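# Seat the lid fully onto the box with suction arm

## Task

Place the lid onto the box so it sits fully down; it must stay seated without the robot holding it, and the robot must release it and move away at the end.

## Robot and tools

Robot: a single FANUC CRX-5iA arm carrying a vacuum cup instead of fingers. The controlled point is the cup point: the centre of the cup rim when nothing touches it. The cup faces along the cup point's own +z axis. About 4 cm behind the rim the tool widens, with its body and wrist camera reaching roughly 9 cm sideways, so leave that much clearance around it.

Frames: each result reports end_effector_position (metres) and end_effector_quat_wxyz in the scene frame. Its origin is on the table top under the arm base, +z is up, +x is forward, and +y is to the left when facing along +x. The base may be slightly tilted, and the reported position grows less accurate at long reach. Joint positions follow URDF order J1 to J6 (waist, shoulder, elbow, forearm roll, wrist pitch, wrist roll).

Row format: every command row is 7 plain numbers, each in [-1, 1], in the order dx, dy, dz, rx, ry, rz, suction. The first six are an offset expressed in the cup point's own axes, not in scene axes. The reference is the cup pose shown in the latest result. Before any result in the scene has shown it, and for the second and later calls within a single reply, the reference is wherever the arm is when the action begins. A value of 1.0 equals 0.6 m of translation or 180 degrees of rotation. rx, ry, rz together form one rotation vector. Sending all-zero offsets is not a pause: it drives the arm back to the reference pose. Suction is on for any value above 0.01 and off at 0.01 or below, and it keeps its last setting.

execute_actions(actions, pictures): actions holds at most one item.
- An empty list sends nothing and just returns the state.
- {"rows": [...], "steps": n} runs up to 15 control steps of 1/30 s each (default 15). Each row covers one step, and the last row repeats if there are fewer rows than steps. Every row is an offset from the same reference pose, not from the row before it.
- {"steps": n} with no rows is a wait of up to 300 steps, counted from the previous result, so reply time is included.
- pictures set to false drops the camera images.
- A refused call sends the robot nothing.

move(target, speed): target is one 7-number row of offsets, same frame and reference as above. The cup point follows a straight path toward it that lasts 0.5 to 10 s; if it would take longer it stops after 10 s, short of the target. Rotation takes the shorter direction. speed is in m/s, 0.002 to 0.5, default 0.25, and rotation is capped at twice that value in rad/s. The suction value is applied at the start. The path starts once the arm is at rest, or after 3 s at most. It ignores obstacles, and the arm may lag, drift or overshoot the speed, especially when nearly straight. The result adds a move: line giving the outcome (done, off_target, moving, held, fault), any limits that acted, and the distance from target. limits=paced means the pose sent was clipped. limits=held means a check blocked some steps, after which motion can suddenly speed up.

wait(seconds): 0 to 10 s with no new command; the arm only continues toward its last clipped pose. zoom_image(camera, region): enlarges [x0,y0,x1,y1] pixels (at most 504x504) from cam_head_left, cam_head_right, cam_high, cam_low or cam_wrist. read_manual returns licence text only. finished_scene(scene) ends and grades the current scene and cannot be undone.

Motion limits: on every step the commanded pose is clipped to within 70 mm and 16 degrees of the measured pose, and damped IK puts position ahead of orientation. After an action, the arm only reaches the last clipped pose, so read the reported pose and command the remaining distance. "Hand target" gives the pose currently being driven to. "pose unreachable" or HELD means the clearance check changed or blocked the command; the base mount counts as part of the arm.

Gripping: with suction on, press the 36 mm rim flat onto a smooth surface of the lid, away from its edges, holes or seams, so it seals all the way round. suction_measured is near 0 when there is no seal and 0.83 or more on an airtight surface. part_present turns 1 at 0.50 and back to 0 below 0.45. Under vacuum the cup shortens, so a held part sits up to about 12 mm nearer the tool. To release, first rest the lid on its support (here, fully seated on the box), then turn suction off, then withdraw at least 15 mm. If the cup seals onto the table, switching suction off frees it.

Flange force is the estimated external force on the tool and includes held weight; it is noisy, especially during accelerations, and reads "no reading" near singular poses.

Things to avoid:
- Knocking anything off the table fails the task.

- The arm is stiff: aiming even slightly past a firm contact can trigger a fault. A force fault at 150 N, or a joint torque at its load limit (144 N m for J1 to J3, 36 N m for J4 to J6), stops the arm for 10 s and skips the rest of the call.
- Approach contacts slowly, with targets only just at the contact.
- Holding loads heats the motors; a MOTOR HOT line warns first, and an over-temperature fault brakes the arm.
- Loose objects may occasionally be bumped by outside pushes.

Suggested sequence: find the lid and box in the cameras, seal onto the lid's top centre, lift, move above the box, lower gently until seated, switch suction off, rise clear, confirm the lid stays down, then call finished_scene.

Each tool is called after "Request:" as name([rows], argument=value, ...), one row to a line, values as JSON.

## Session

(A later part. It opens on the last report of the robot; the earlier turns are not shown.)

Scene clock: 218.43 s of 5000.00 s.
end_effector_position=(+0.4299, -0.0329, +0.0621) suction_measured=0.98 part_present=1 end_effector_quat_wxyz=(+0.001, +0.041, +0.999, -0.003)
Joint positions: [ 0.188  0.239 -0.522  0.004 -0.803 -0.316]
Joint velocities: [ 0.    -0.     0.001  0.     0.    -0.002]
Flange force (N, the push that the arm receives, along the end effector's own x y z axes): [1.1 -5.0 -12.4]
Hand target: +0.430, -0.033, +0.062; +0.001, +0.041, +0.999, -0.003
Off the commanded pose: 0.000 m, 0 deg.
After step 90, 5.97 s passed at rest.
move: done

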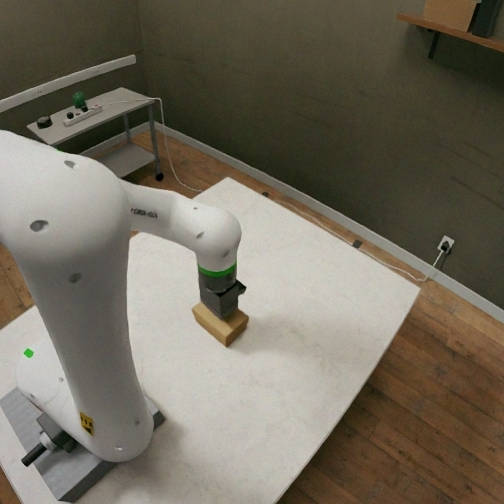

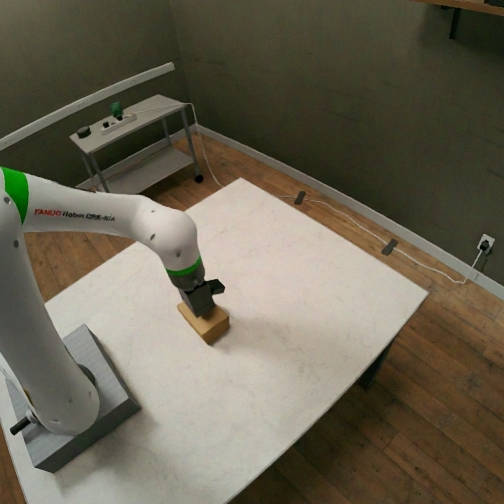

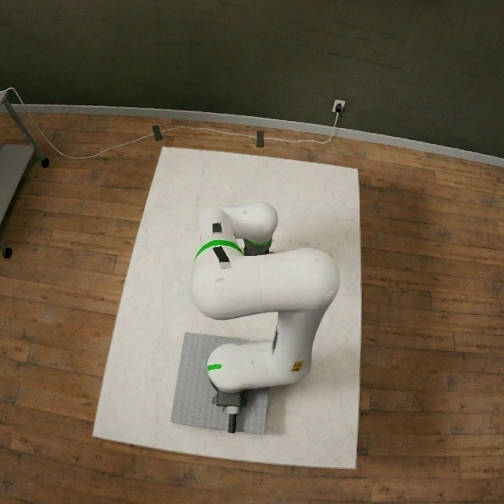

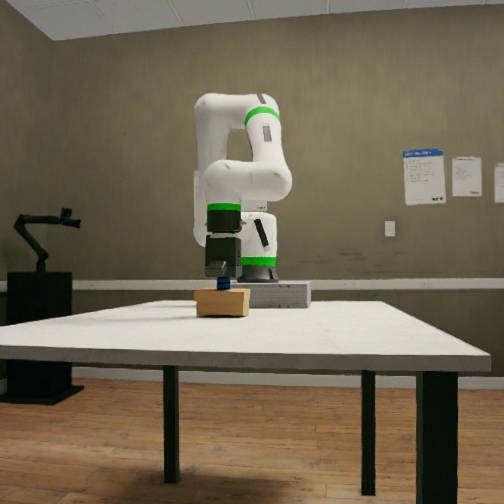

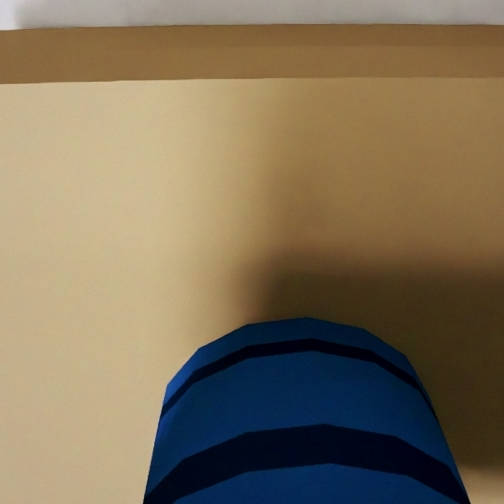

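Request:
move(target=[0.001,0,0.007,0,0,0,1], speed=0.005)

Request:
zoom_image(camera="cam_low", region=[185,270,255,325])

Scene clock: 227.23 s of 5000.00 s.
end_effector_position=(+0.4294, -0.0329, +0.0580) suction_measured=0.98 part_present=1 end_effector_quat_wxyz=(+0.001, +0.041, +0.999, -0.003)
Joint positions: [ 0.188  0.246 -0.526  0.004 -0.792 -0.316]
Joint velocities: [ 0.     0.001 -0.002 -0.    -0.     0.   ]
Flange force (N, the push that the arm receives, along the end effector's own x y z axes): [-5.8 -5.8 -39.5]
Hand target: +0.429, -0.033, +0.058; +0.001, +0.041, +0.999, -0.003
Off the commanded pose: 0.000 m, 0 deg.
After step 90, 4.73 s passed at rest.
move: done

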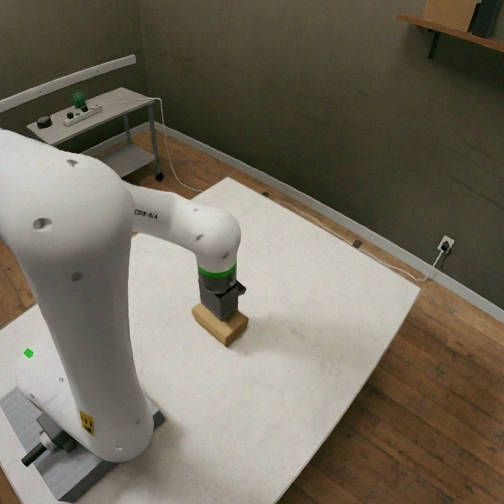

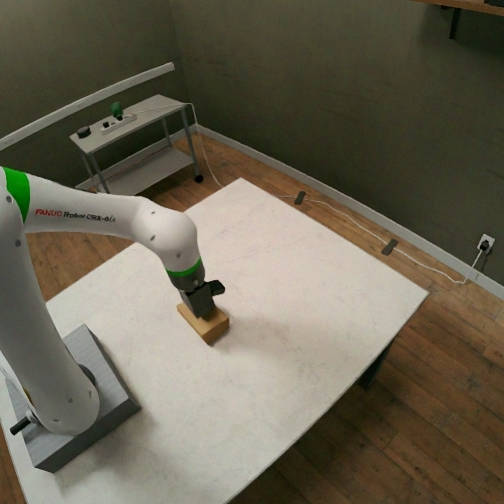

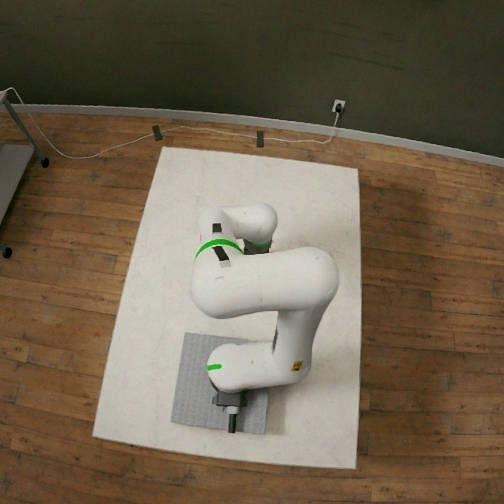

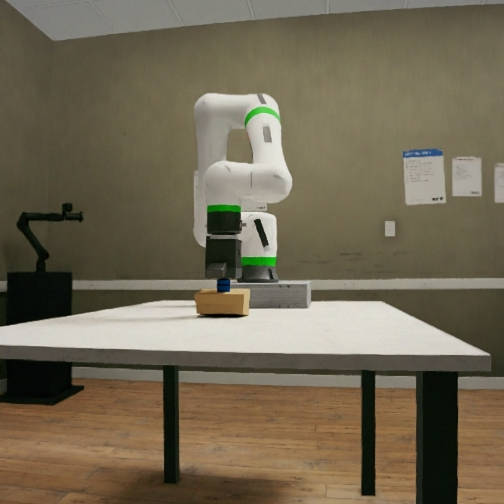

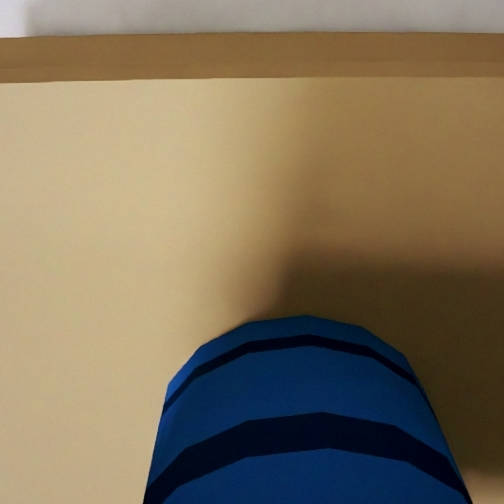

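Region (185, 270, 255, 325) of cam_low's 504x504 image, scaled by 7.200, with more detail than that image has; it fills the top 396 rows of this view, and the rest is white.

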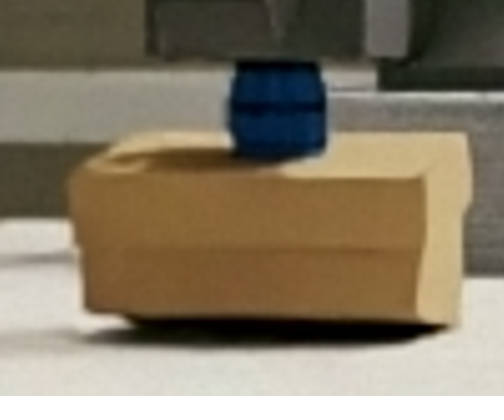

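Request:
move(target=[0,0,-0.03,0,0,0,1], speed=0.01)

Request:
zoom_image(camera="cam_low", region=[185,270,255,325])

Request:
zoom_image(camera="cam_head_left", region=[185,285,255,355])

Scene clock: 238.90 s of 5000.00 s.
end_effector_position=(+0.4293, -0.0328, +0.0760) suction_measured=0.98 part_present=1 end_effector_quat_wxyz=(+0.001, +0.041, +0.999, -0.003)
Joint positions: [ 0.189  0.212 -0.514  0.004 -0.839 -0.316]
Joint velocities: [ 0.     0.001  0.001  0.    -0.     0.   ]
Flange force (N, the push that the arm receives, along the end effector's own x y z axes): [1.9 -3.0 -2.2]
Hand target: +0.429, -0.033, +0.076; +0.001, +0.041, +0.999, -0.003
Off the commanded pose: 0.000 m, 0 deg.
After step 90, 6.63 s passed at rest.
move: done

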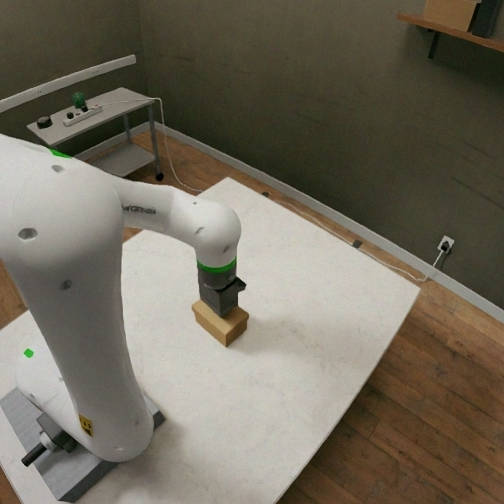

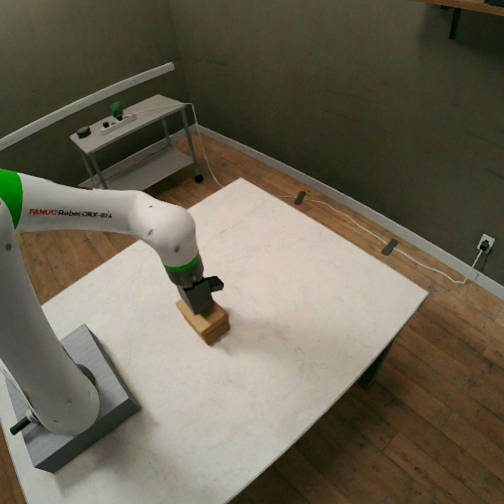

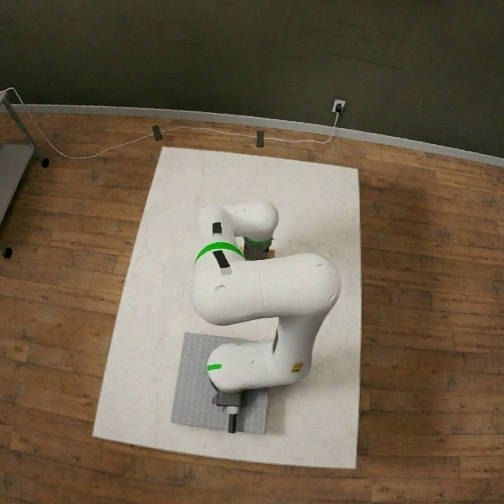

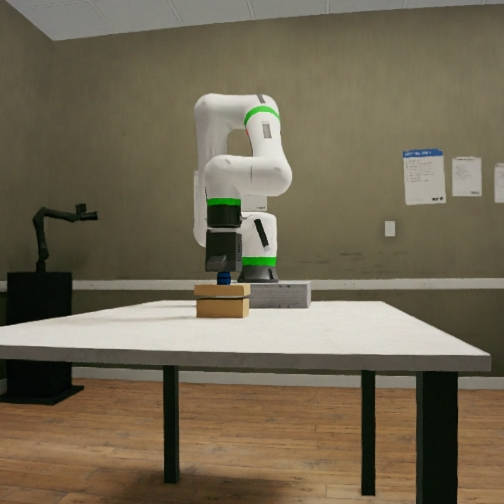

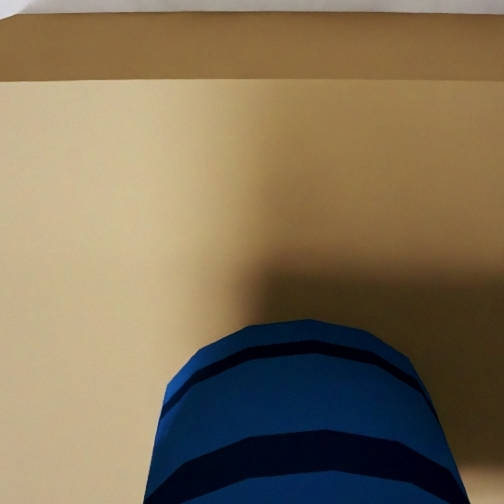

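Region (185, 270, 255, 325) of cam_low's 504x504 image, scaled by 7.200, with more detail than that image has; it fills the top 396 rows of this view, and the rest is white.

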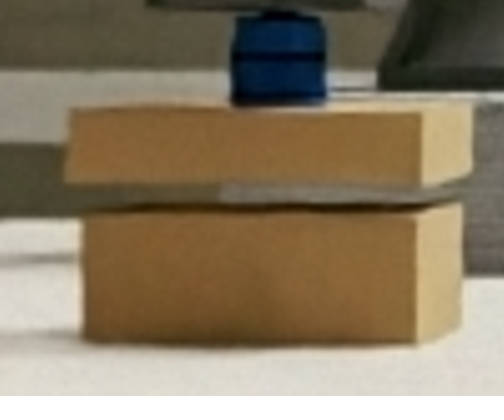

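Region (185, 285, 255, 355) of cam_head_left's 504x504 image, scaled by 7.200, with more detail than that image has.

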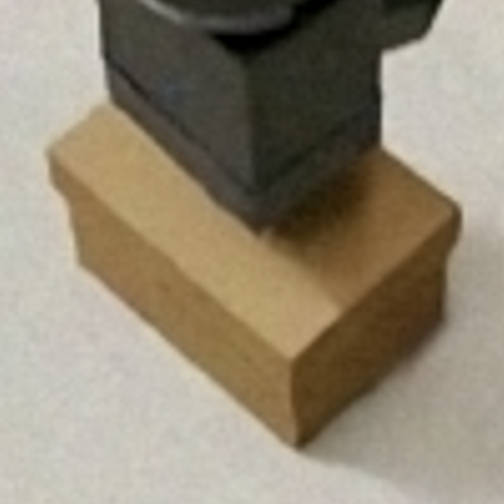

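Request:
move(target=[-0.0028,0.0036,0.012,0,0,0.002,1], speed=0.02)

Request:
zoom_image(camera="cam_low", region=[185,270,255,325])

Request:
move(target=[0,0,0.01,0,0,0,1], speed=0.008)

Request:
zoom_image(camera="cam_low", region=[185,270,255,325])

Scene clock: 251.07 s of 5000.00 s.
end_effector_position=(+0.4312, -0.0308, +0.0688) suction_measured=0.98 part_present=1 end_effector_quat_wxyz=(+0.001, +0.044, +0.999, -0.003)
Joint positions: [ 0.192  0.229 -0.514  0.004 -0.821 -0.326]
Joint velocities: [-0.     0.001 -0.     0.     0.001 -0.001]
Flange force (N, the push that the arm receives, along the end effector's own x y z axes): [-0.2 -2.5 -3.4]
Hand target: +0.431, -0.031, +0.069; +0.001, +0.044, +0.999, -0.003
Off the commanded pose: 0.000 m, 0 deg.
After step 90, 8.47 s passed at rest.
move: done

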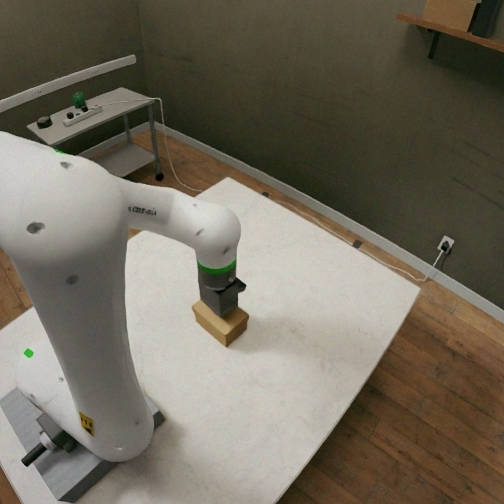

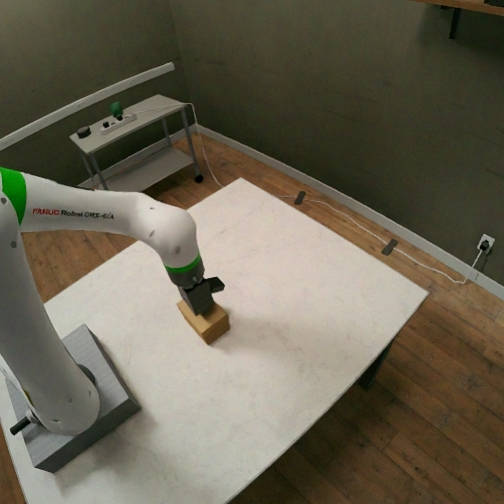

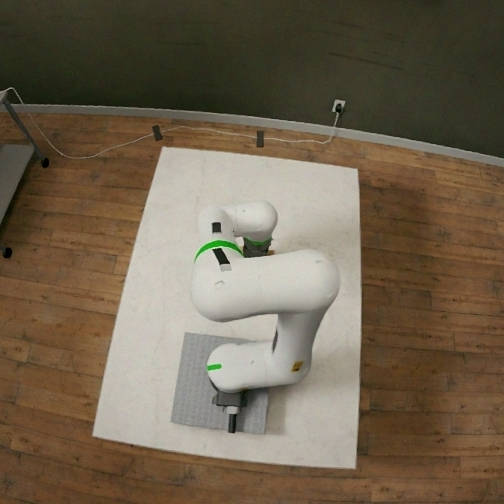

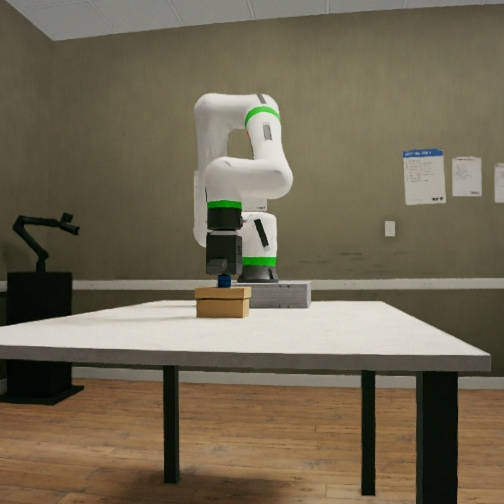

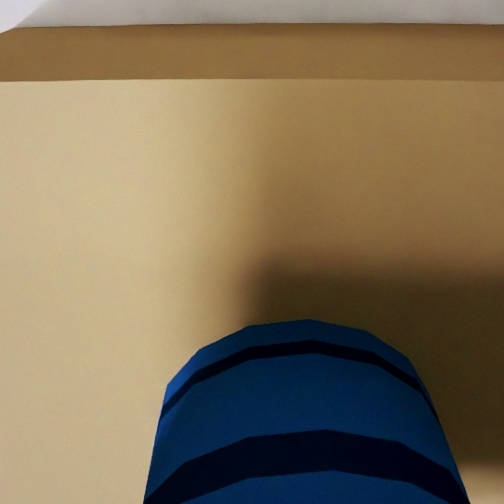

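Region (185, 270, 255, 325) of cam_low's 504x504 image, scaled by 7.200, with more detail than that image has; it fills the top 396 rows of this view, and the rest is white.

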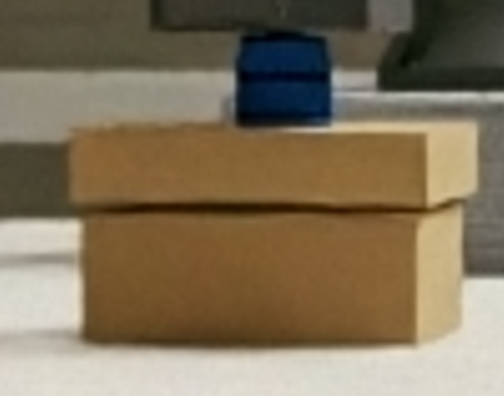

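Scene clock: 252.03 s of 5000.00 s.
end_effector_position=(+0.4311, -0.0309, +0.0627) suction_measured=0.98 part_present=1 end_effector_quat_wxyz=(+0.001, +0.044, +0.999, -0.003)
Joint positions: [ 0.192  0.24  -0.518  0.004 -0.806 -0.326]
Joint velocities: [-0.     0.001 -0.    -0.    -0.    -0.001]
Flange force (N, the push that the arm receives, along the end effector's own x y z axes): [-2.6 -7.1 -14.2]
Hand target: +0.431, -0.031, +0.063; +0.001, +0.044, +0.999, -0.003
Off the commanded pose: 0.000 m, 0 deg.
move: done

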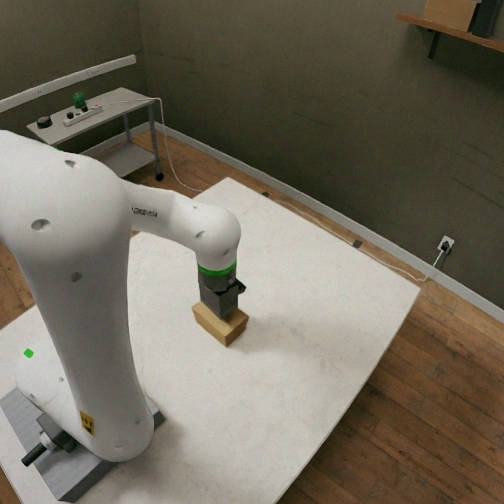

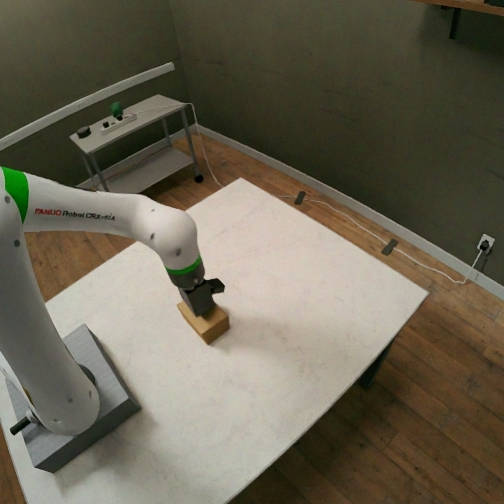

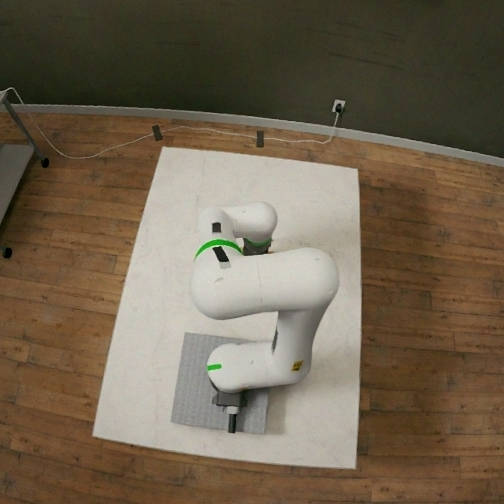

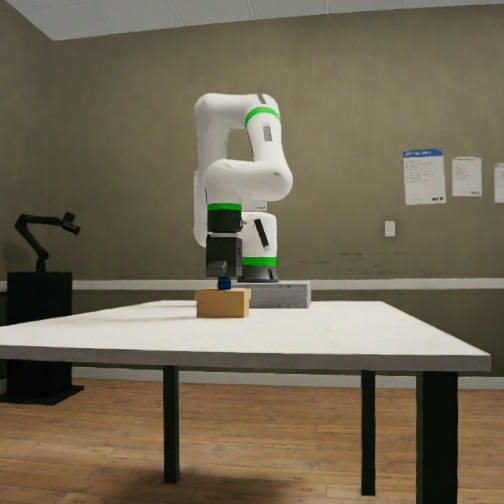

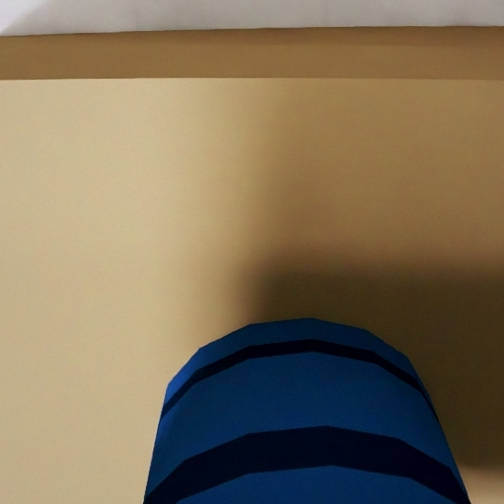

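Region (185, 270, 255, 325) of cam_low's 504x504 image, scaled by 7.200, with more detail than that image has; it fills the top 396 rows of this view, and the rest is white.

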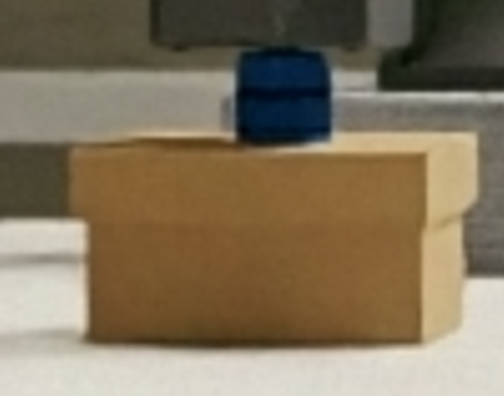

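Request:
move(target=[0,0,-0.011,0,0,0,1], speed=0.01)

Request:
move(target=[0.003,0.0028,0,0,0,-0.005,1], speed=0.02)

Request:
zoom_image(camera="cam_low", region=[185,270,255,325])

Request:
zoom_image(camera="cam_wrist", region=[0,0,504,100])

Scene clock: 264.40 s of 5000.00 s.
end_effector_position=(+0.4311, -0.0309, +0.0693) suction_measured=0.98 part_present=1 end_effector_quat_wxyz=(+0.001, +0.044, +0.999, -0.003)
Joint positions: [ 0.192  0.228 -0.514  0.004 -0.823 -0.326]
Joint velocities: [-0.     0.     0.001  0.    -0.     0.   ]
Flange force (N, the push that the arm receives, along the end effector's own x y z axes): [0.5 -0.1 -2.9]
Hand target: +0.431, -0.031, +0.069; +0.001, +0.044, +0.999, -0.003
Off the commanded pose: 0.000 m, 0 deg.
After step 90, 8.50 s passed at rest.
move: done

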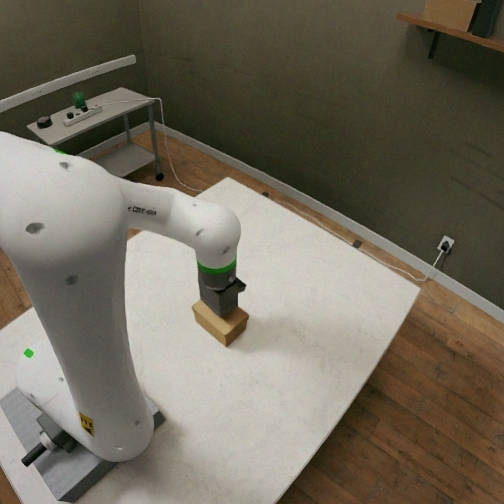

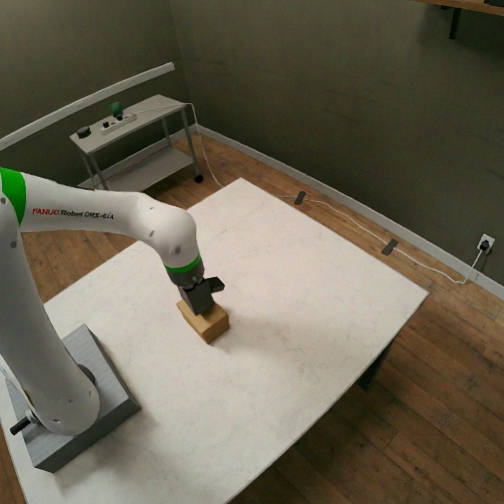

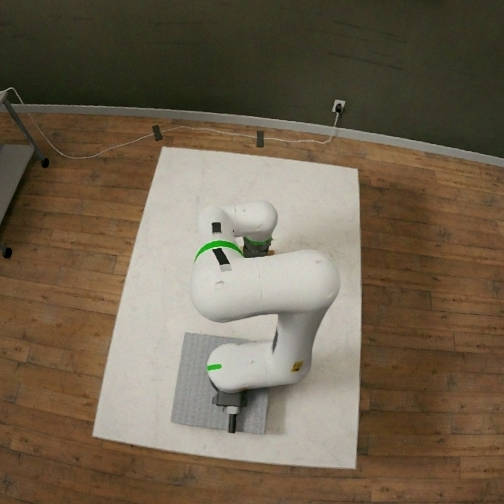

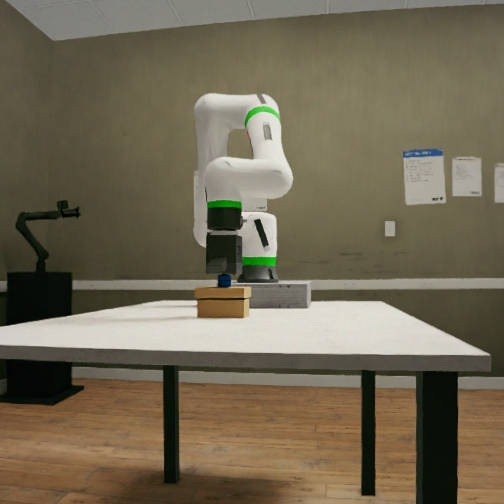

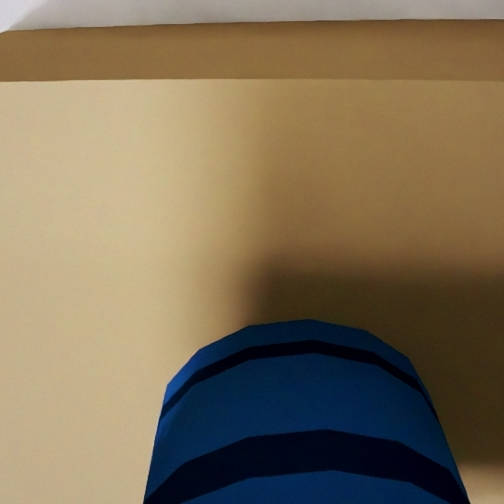

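Scene clock: 265.10 s of 5000.00 s.
end_effector_position=(+0.4294, -0.0290, +0.0693) suction_measured=0.98 part_present=1 end_effector_quat_wxyz=(+0.000, +0.036, +0.999, -0.003)
Joint positions: [ 0.198  0.224 -0.519  0.004 -0.822 -0.316]
Joint velocities: [ 0.001  0.001  0.001  0.    -0.     0.002]
Flange force (N, the push that the arm receives, along the end effector's own x y z axes): [2.7 -2.7 -2.0]
Hand target: +0.429, -0.029, +0.069; +0.000, +0.036, +0.999, -0.003
Off the commanded pose: 0.000 m, 0 deg.
move: done

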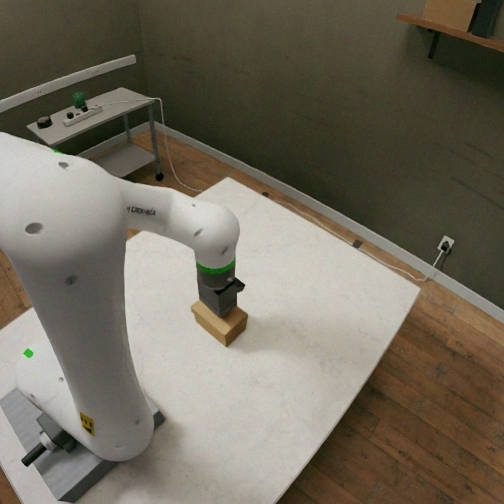

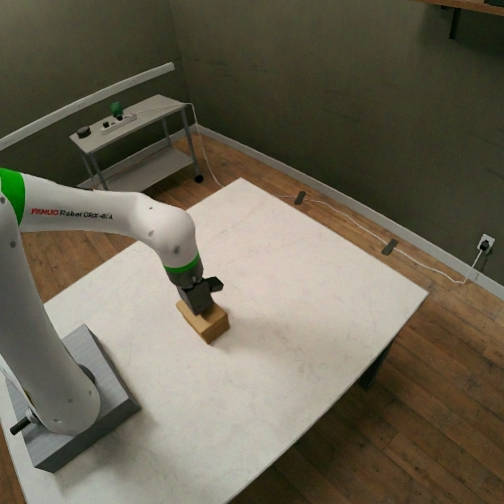

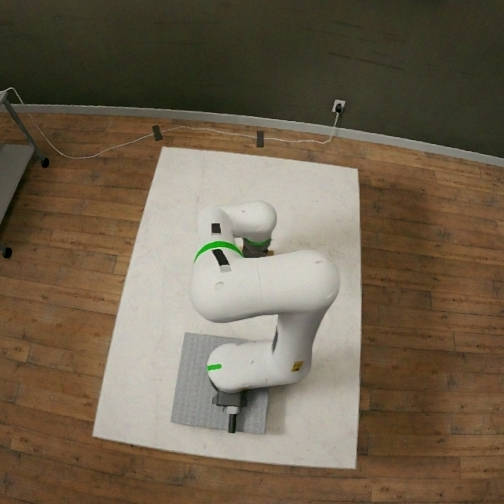

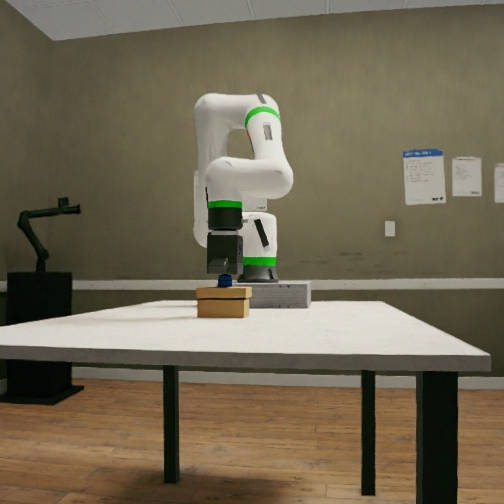

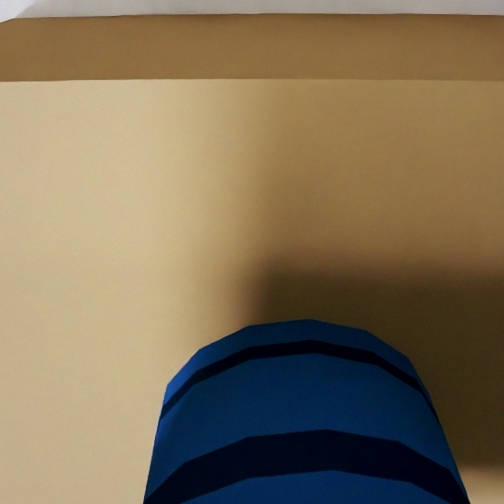

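Region (185, 270, 255, 325) of cam_low's 504x504 image, scaled by 7.200, with more detail than that image has; it fills the top 396 rows of this view, and the rest is white.

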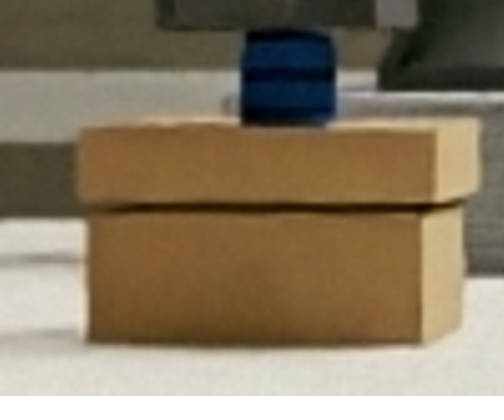

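Region (0, 0, 504, 100) of cam_wrist's 504x504 image, scaled by 1.000; it fills the top 100 rows of this view, and the rest is white.

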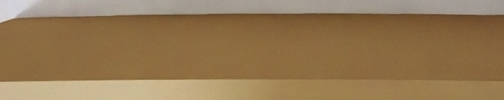

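Request:
move(target=[-0.001,-0.0012,0.002,0,0,-0.001,1], speed=0.02)

Request:
move(target=[0,0,0.011,0,0,0,1], speed=0.005)

Request:
zoom_image(camera="cam_low", region=[185,270,255,325])

Scene clock: 276.10 s of 5000.00 s.
end_effector_position=(+0.4300, -0.0298, +0.0681) suction_measured=0.98 part_present=1 end_effector_quat_wxyz=(+0.000, +0.034, +0.999, -0.003)
Joint positions: [ 0.195  0.228 -0.518  0.004 -0.819 -0.311]
Joint velocities: [ 0.     0.001 -0.     0.    -0.     0.001]
Flange force (N, the push that the arm receives, along the end effector's own x y z axes): [-1.3 0.3 -3.7]
Hand target: +0.430, -0.030, +0.068; +0.000, +0.034, +0.999, -0.003
Off the commanded pose: 0.000 m, 0 deg.
After step 90, 7.30 s passed at rest.
move: done

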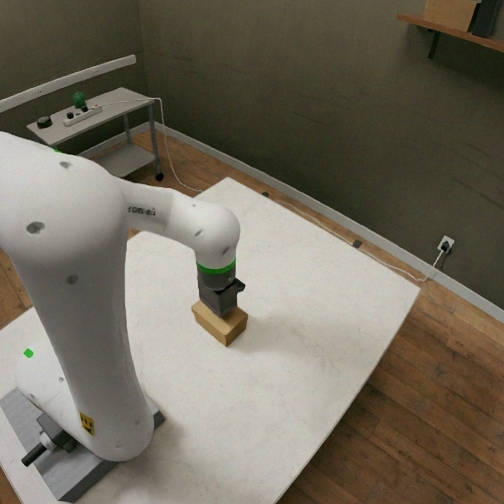

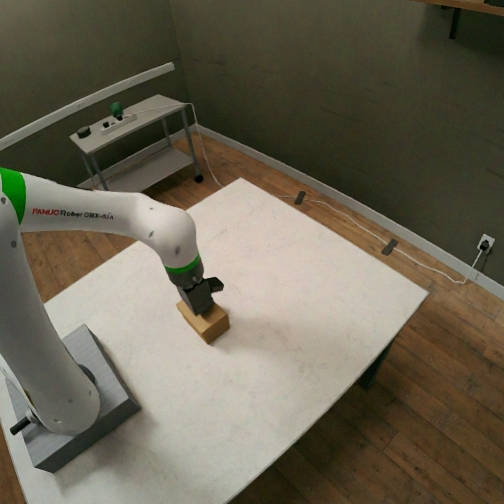

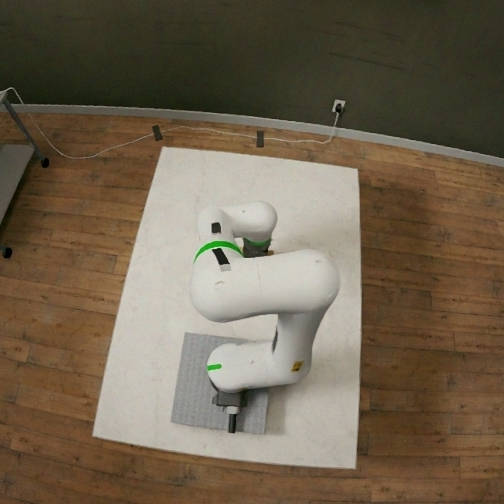

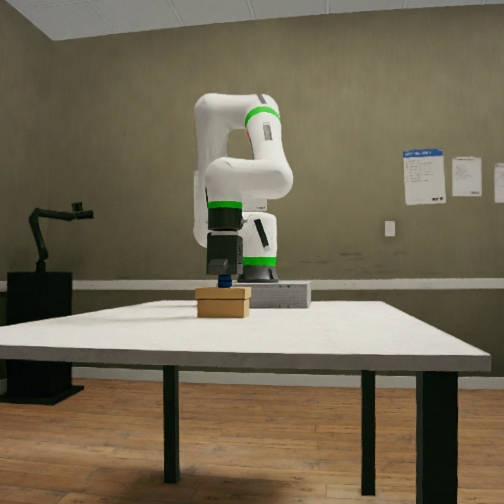

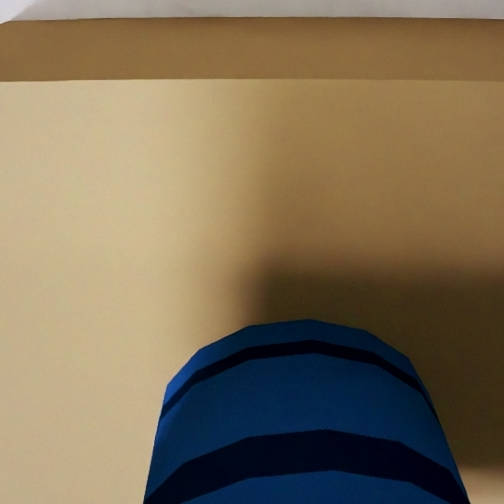

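Scene clock: 277.63 s of 5000.00 s.
end_effector_position=(+0.4300, -0.0298, +0.0615) suction_measured=0.98 part_present=1 end_effector_quat_wxyz=(+0.000, +0.034, +0.999, -0.003)
Joint positions: [ 0.195  0.24  -0.522  0.004 -0.802 -0.311]
Joint velocities: [ 0. -0.  0.  0.  0. -0.]
Flange force (N, the push that the arm receives, along the end effector's own x y z axes): [2.5 -0.6 -7.9]
Hand target: +0.430, -0.030, +0.061; +0.000, +0.034, +0.999, -0.003
Off the commanded pose: 0.000 m, 0 deg.
move: done

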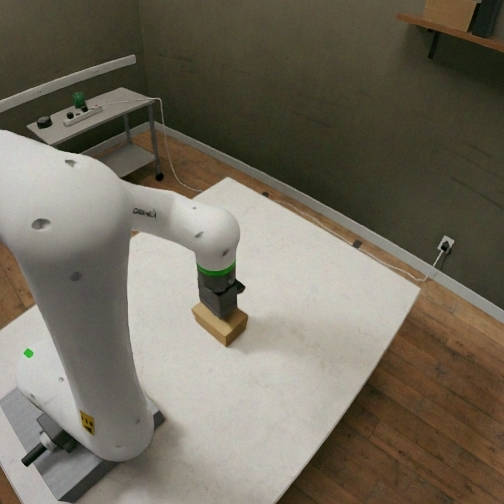

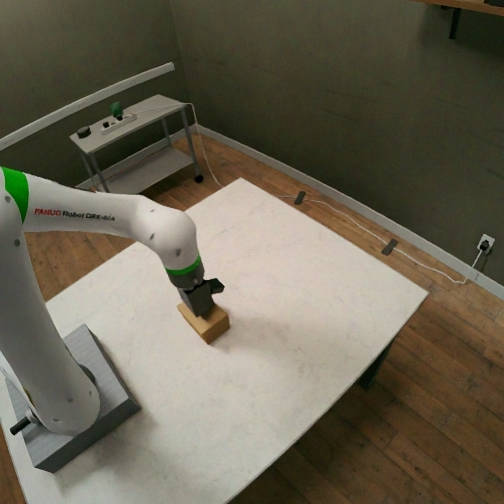

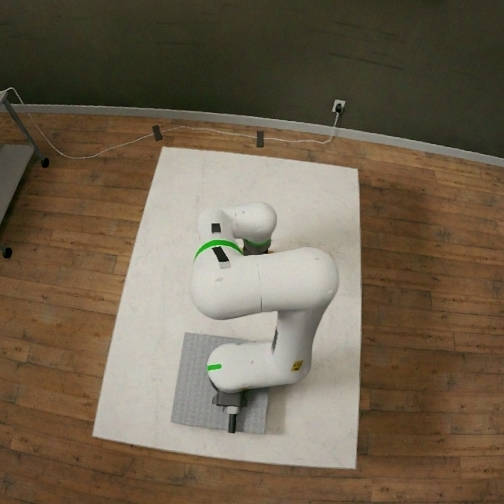

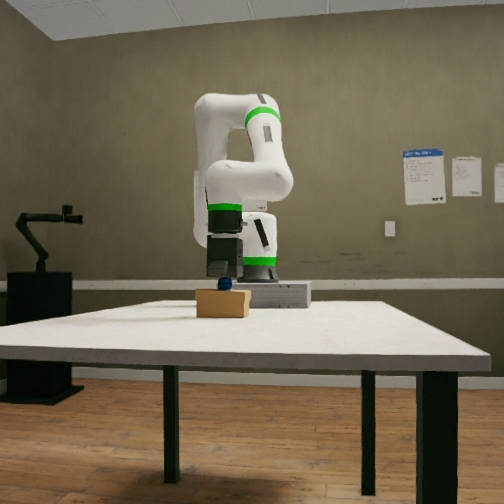

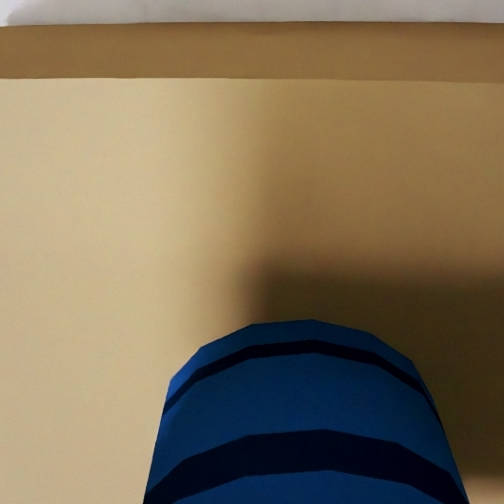

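Region (185, 270, 255, 325) of cam_low's 504x504 image, scaled by 7.200, with more detail than that image has; it fills the top 396 rows of this view, and the rest is white.

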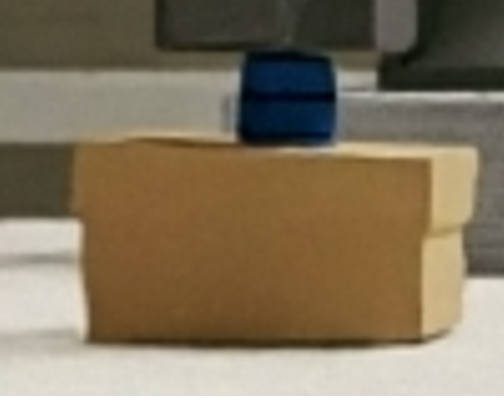

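Request:
move(target=[0,0,-0.013,0,0,0,1], speed=0.02)

Request:
zoom_image(camera="cam_low", region=[170,250,270,330])

Request:
zoom_image(camera="cam_head_left", region=[170,270,270,360])

Scene clock: 305.40 s of 5000.00 s.
end_effector_position=(+0.4300, -0.0298, +0.0693) suction_measured=0.98 part_present=1 end_effector_quat_wxyz=(+0.000, +0.034, +0.999, -0.003)
Joint positions: [ 0.195  0.225 -0.517  0.004 -0.822 -0.311]
Joint velocities: [-0.    -0.     0.     0.    -0.001 -0.001]
Flange force (N, the push that the arm receives, along the end effector's own x y z axes): [-1.3 -1.4 -0.3]
Hand target: +0.430, -0.030, +0.069; +0.000, +0.034, +0.999, -0.003
Off the commanded pose: 0.000 m, 0 deg.
After step 90, 24.07 s passed at rest.
move: done

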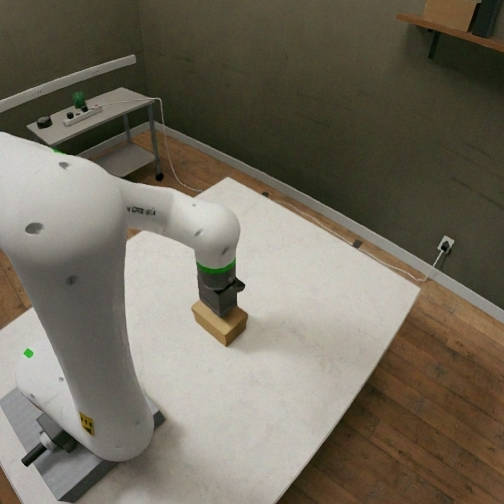

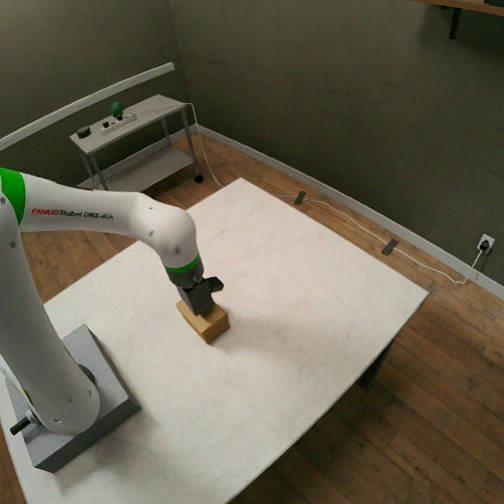

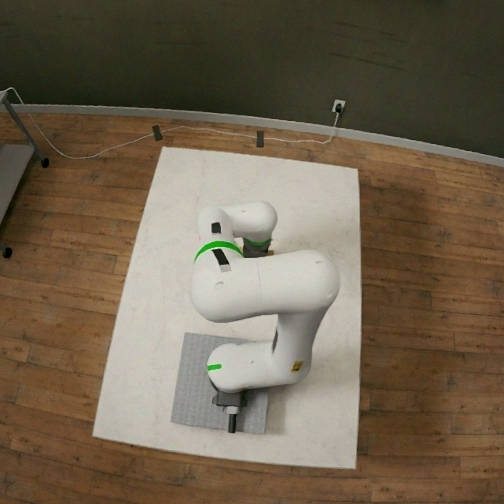

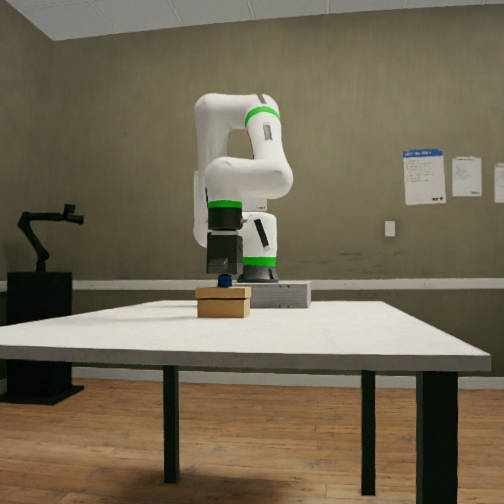

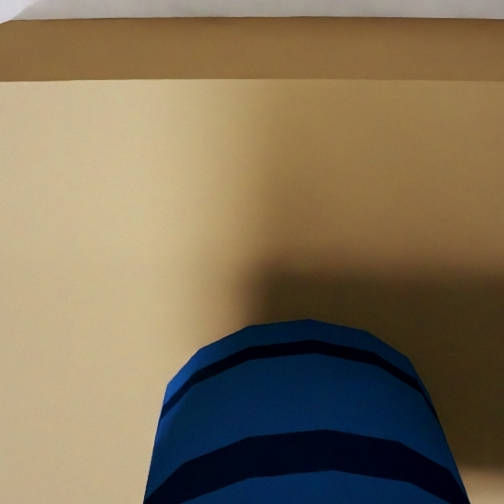

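Region (170, 250, 270, 330) of cam_low's 504x504 image, scaled by 5.040, with more detail than that image has; it fills the top 403 rows of this view, and the rest is white.

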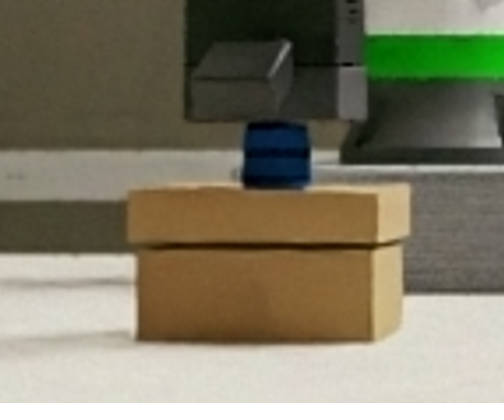

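Region (170, 270, 270, 360) of cam_head_left's 504x504 image, scaled by 5.040, with more detail than that image has; it fills the top 454 rows of this view, and the rest is white.

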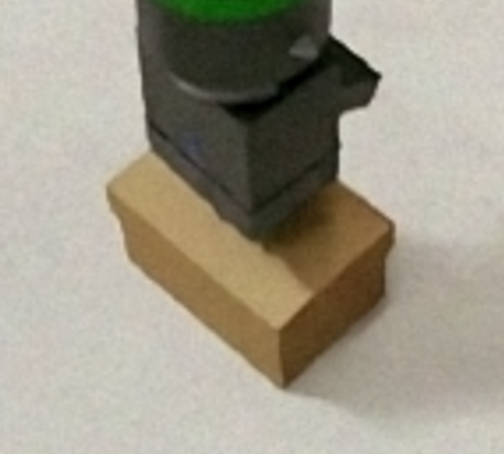

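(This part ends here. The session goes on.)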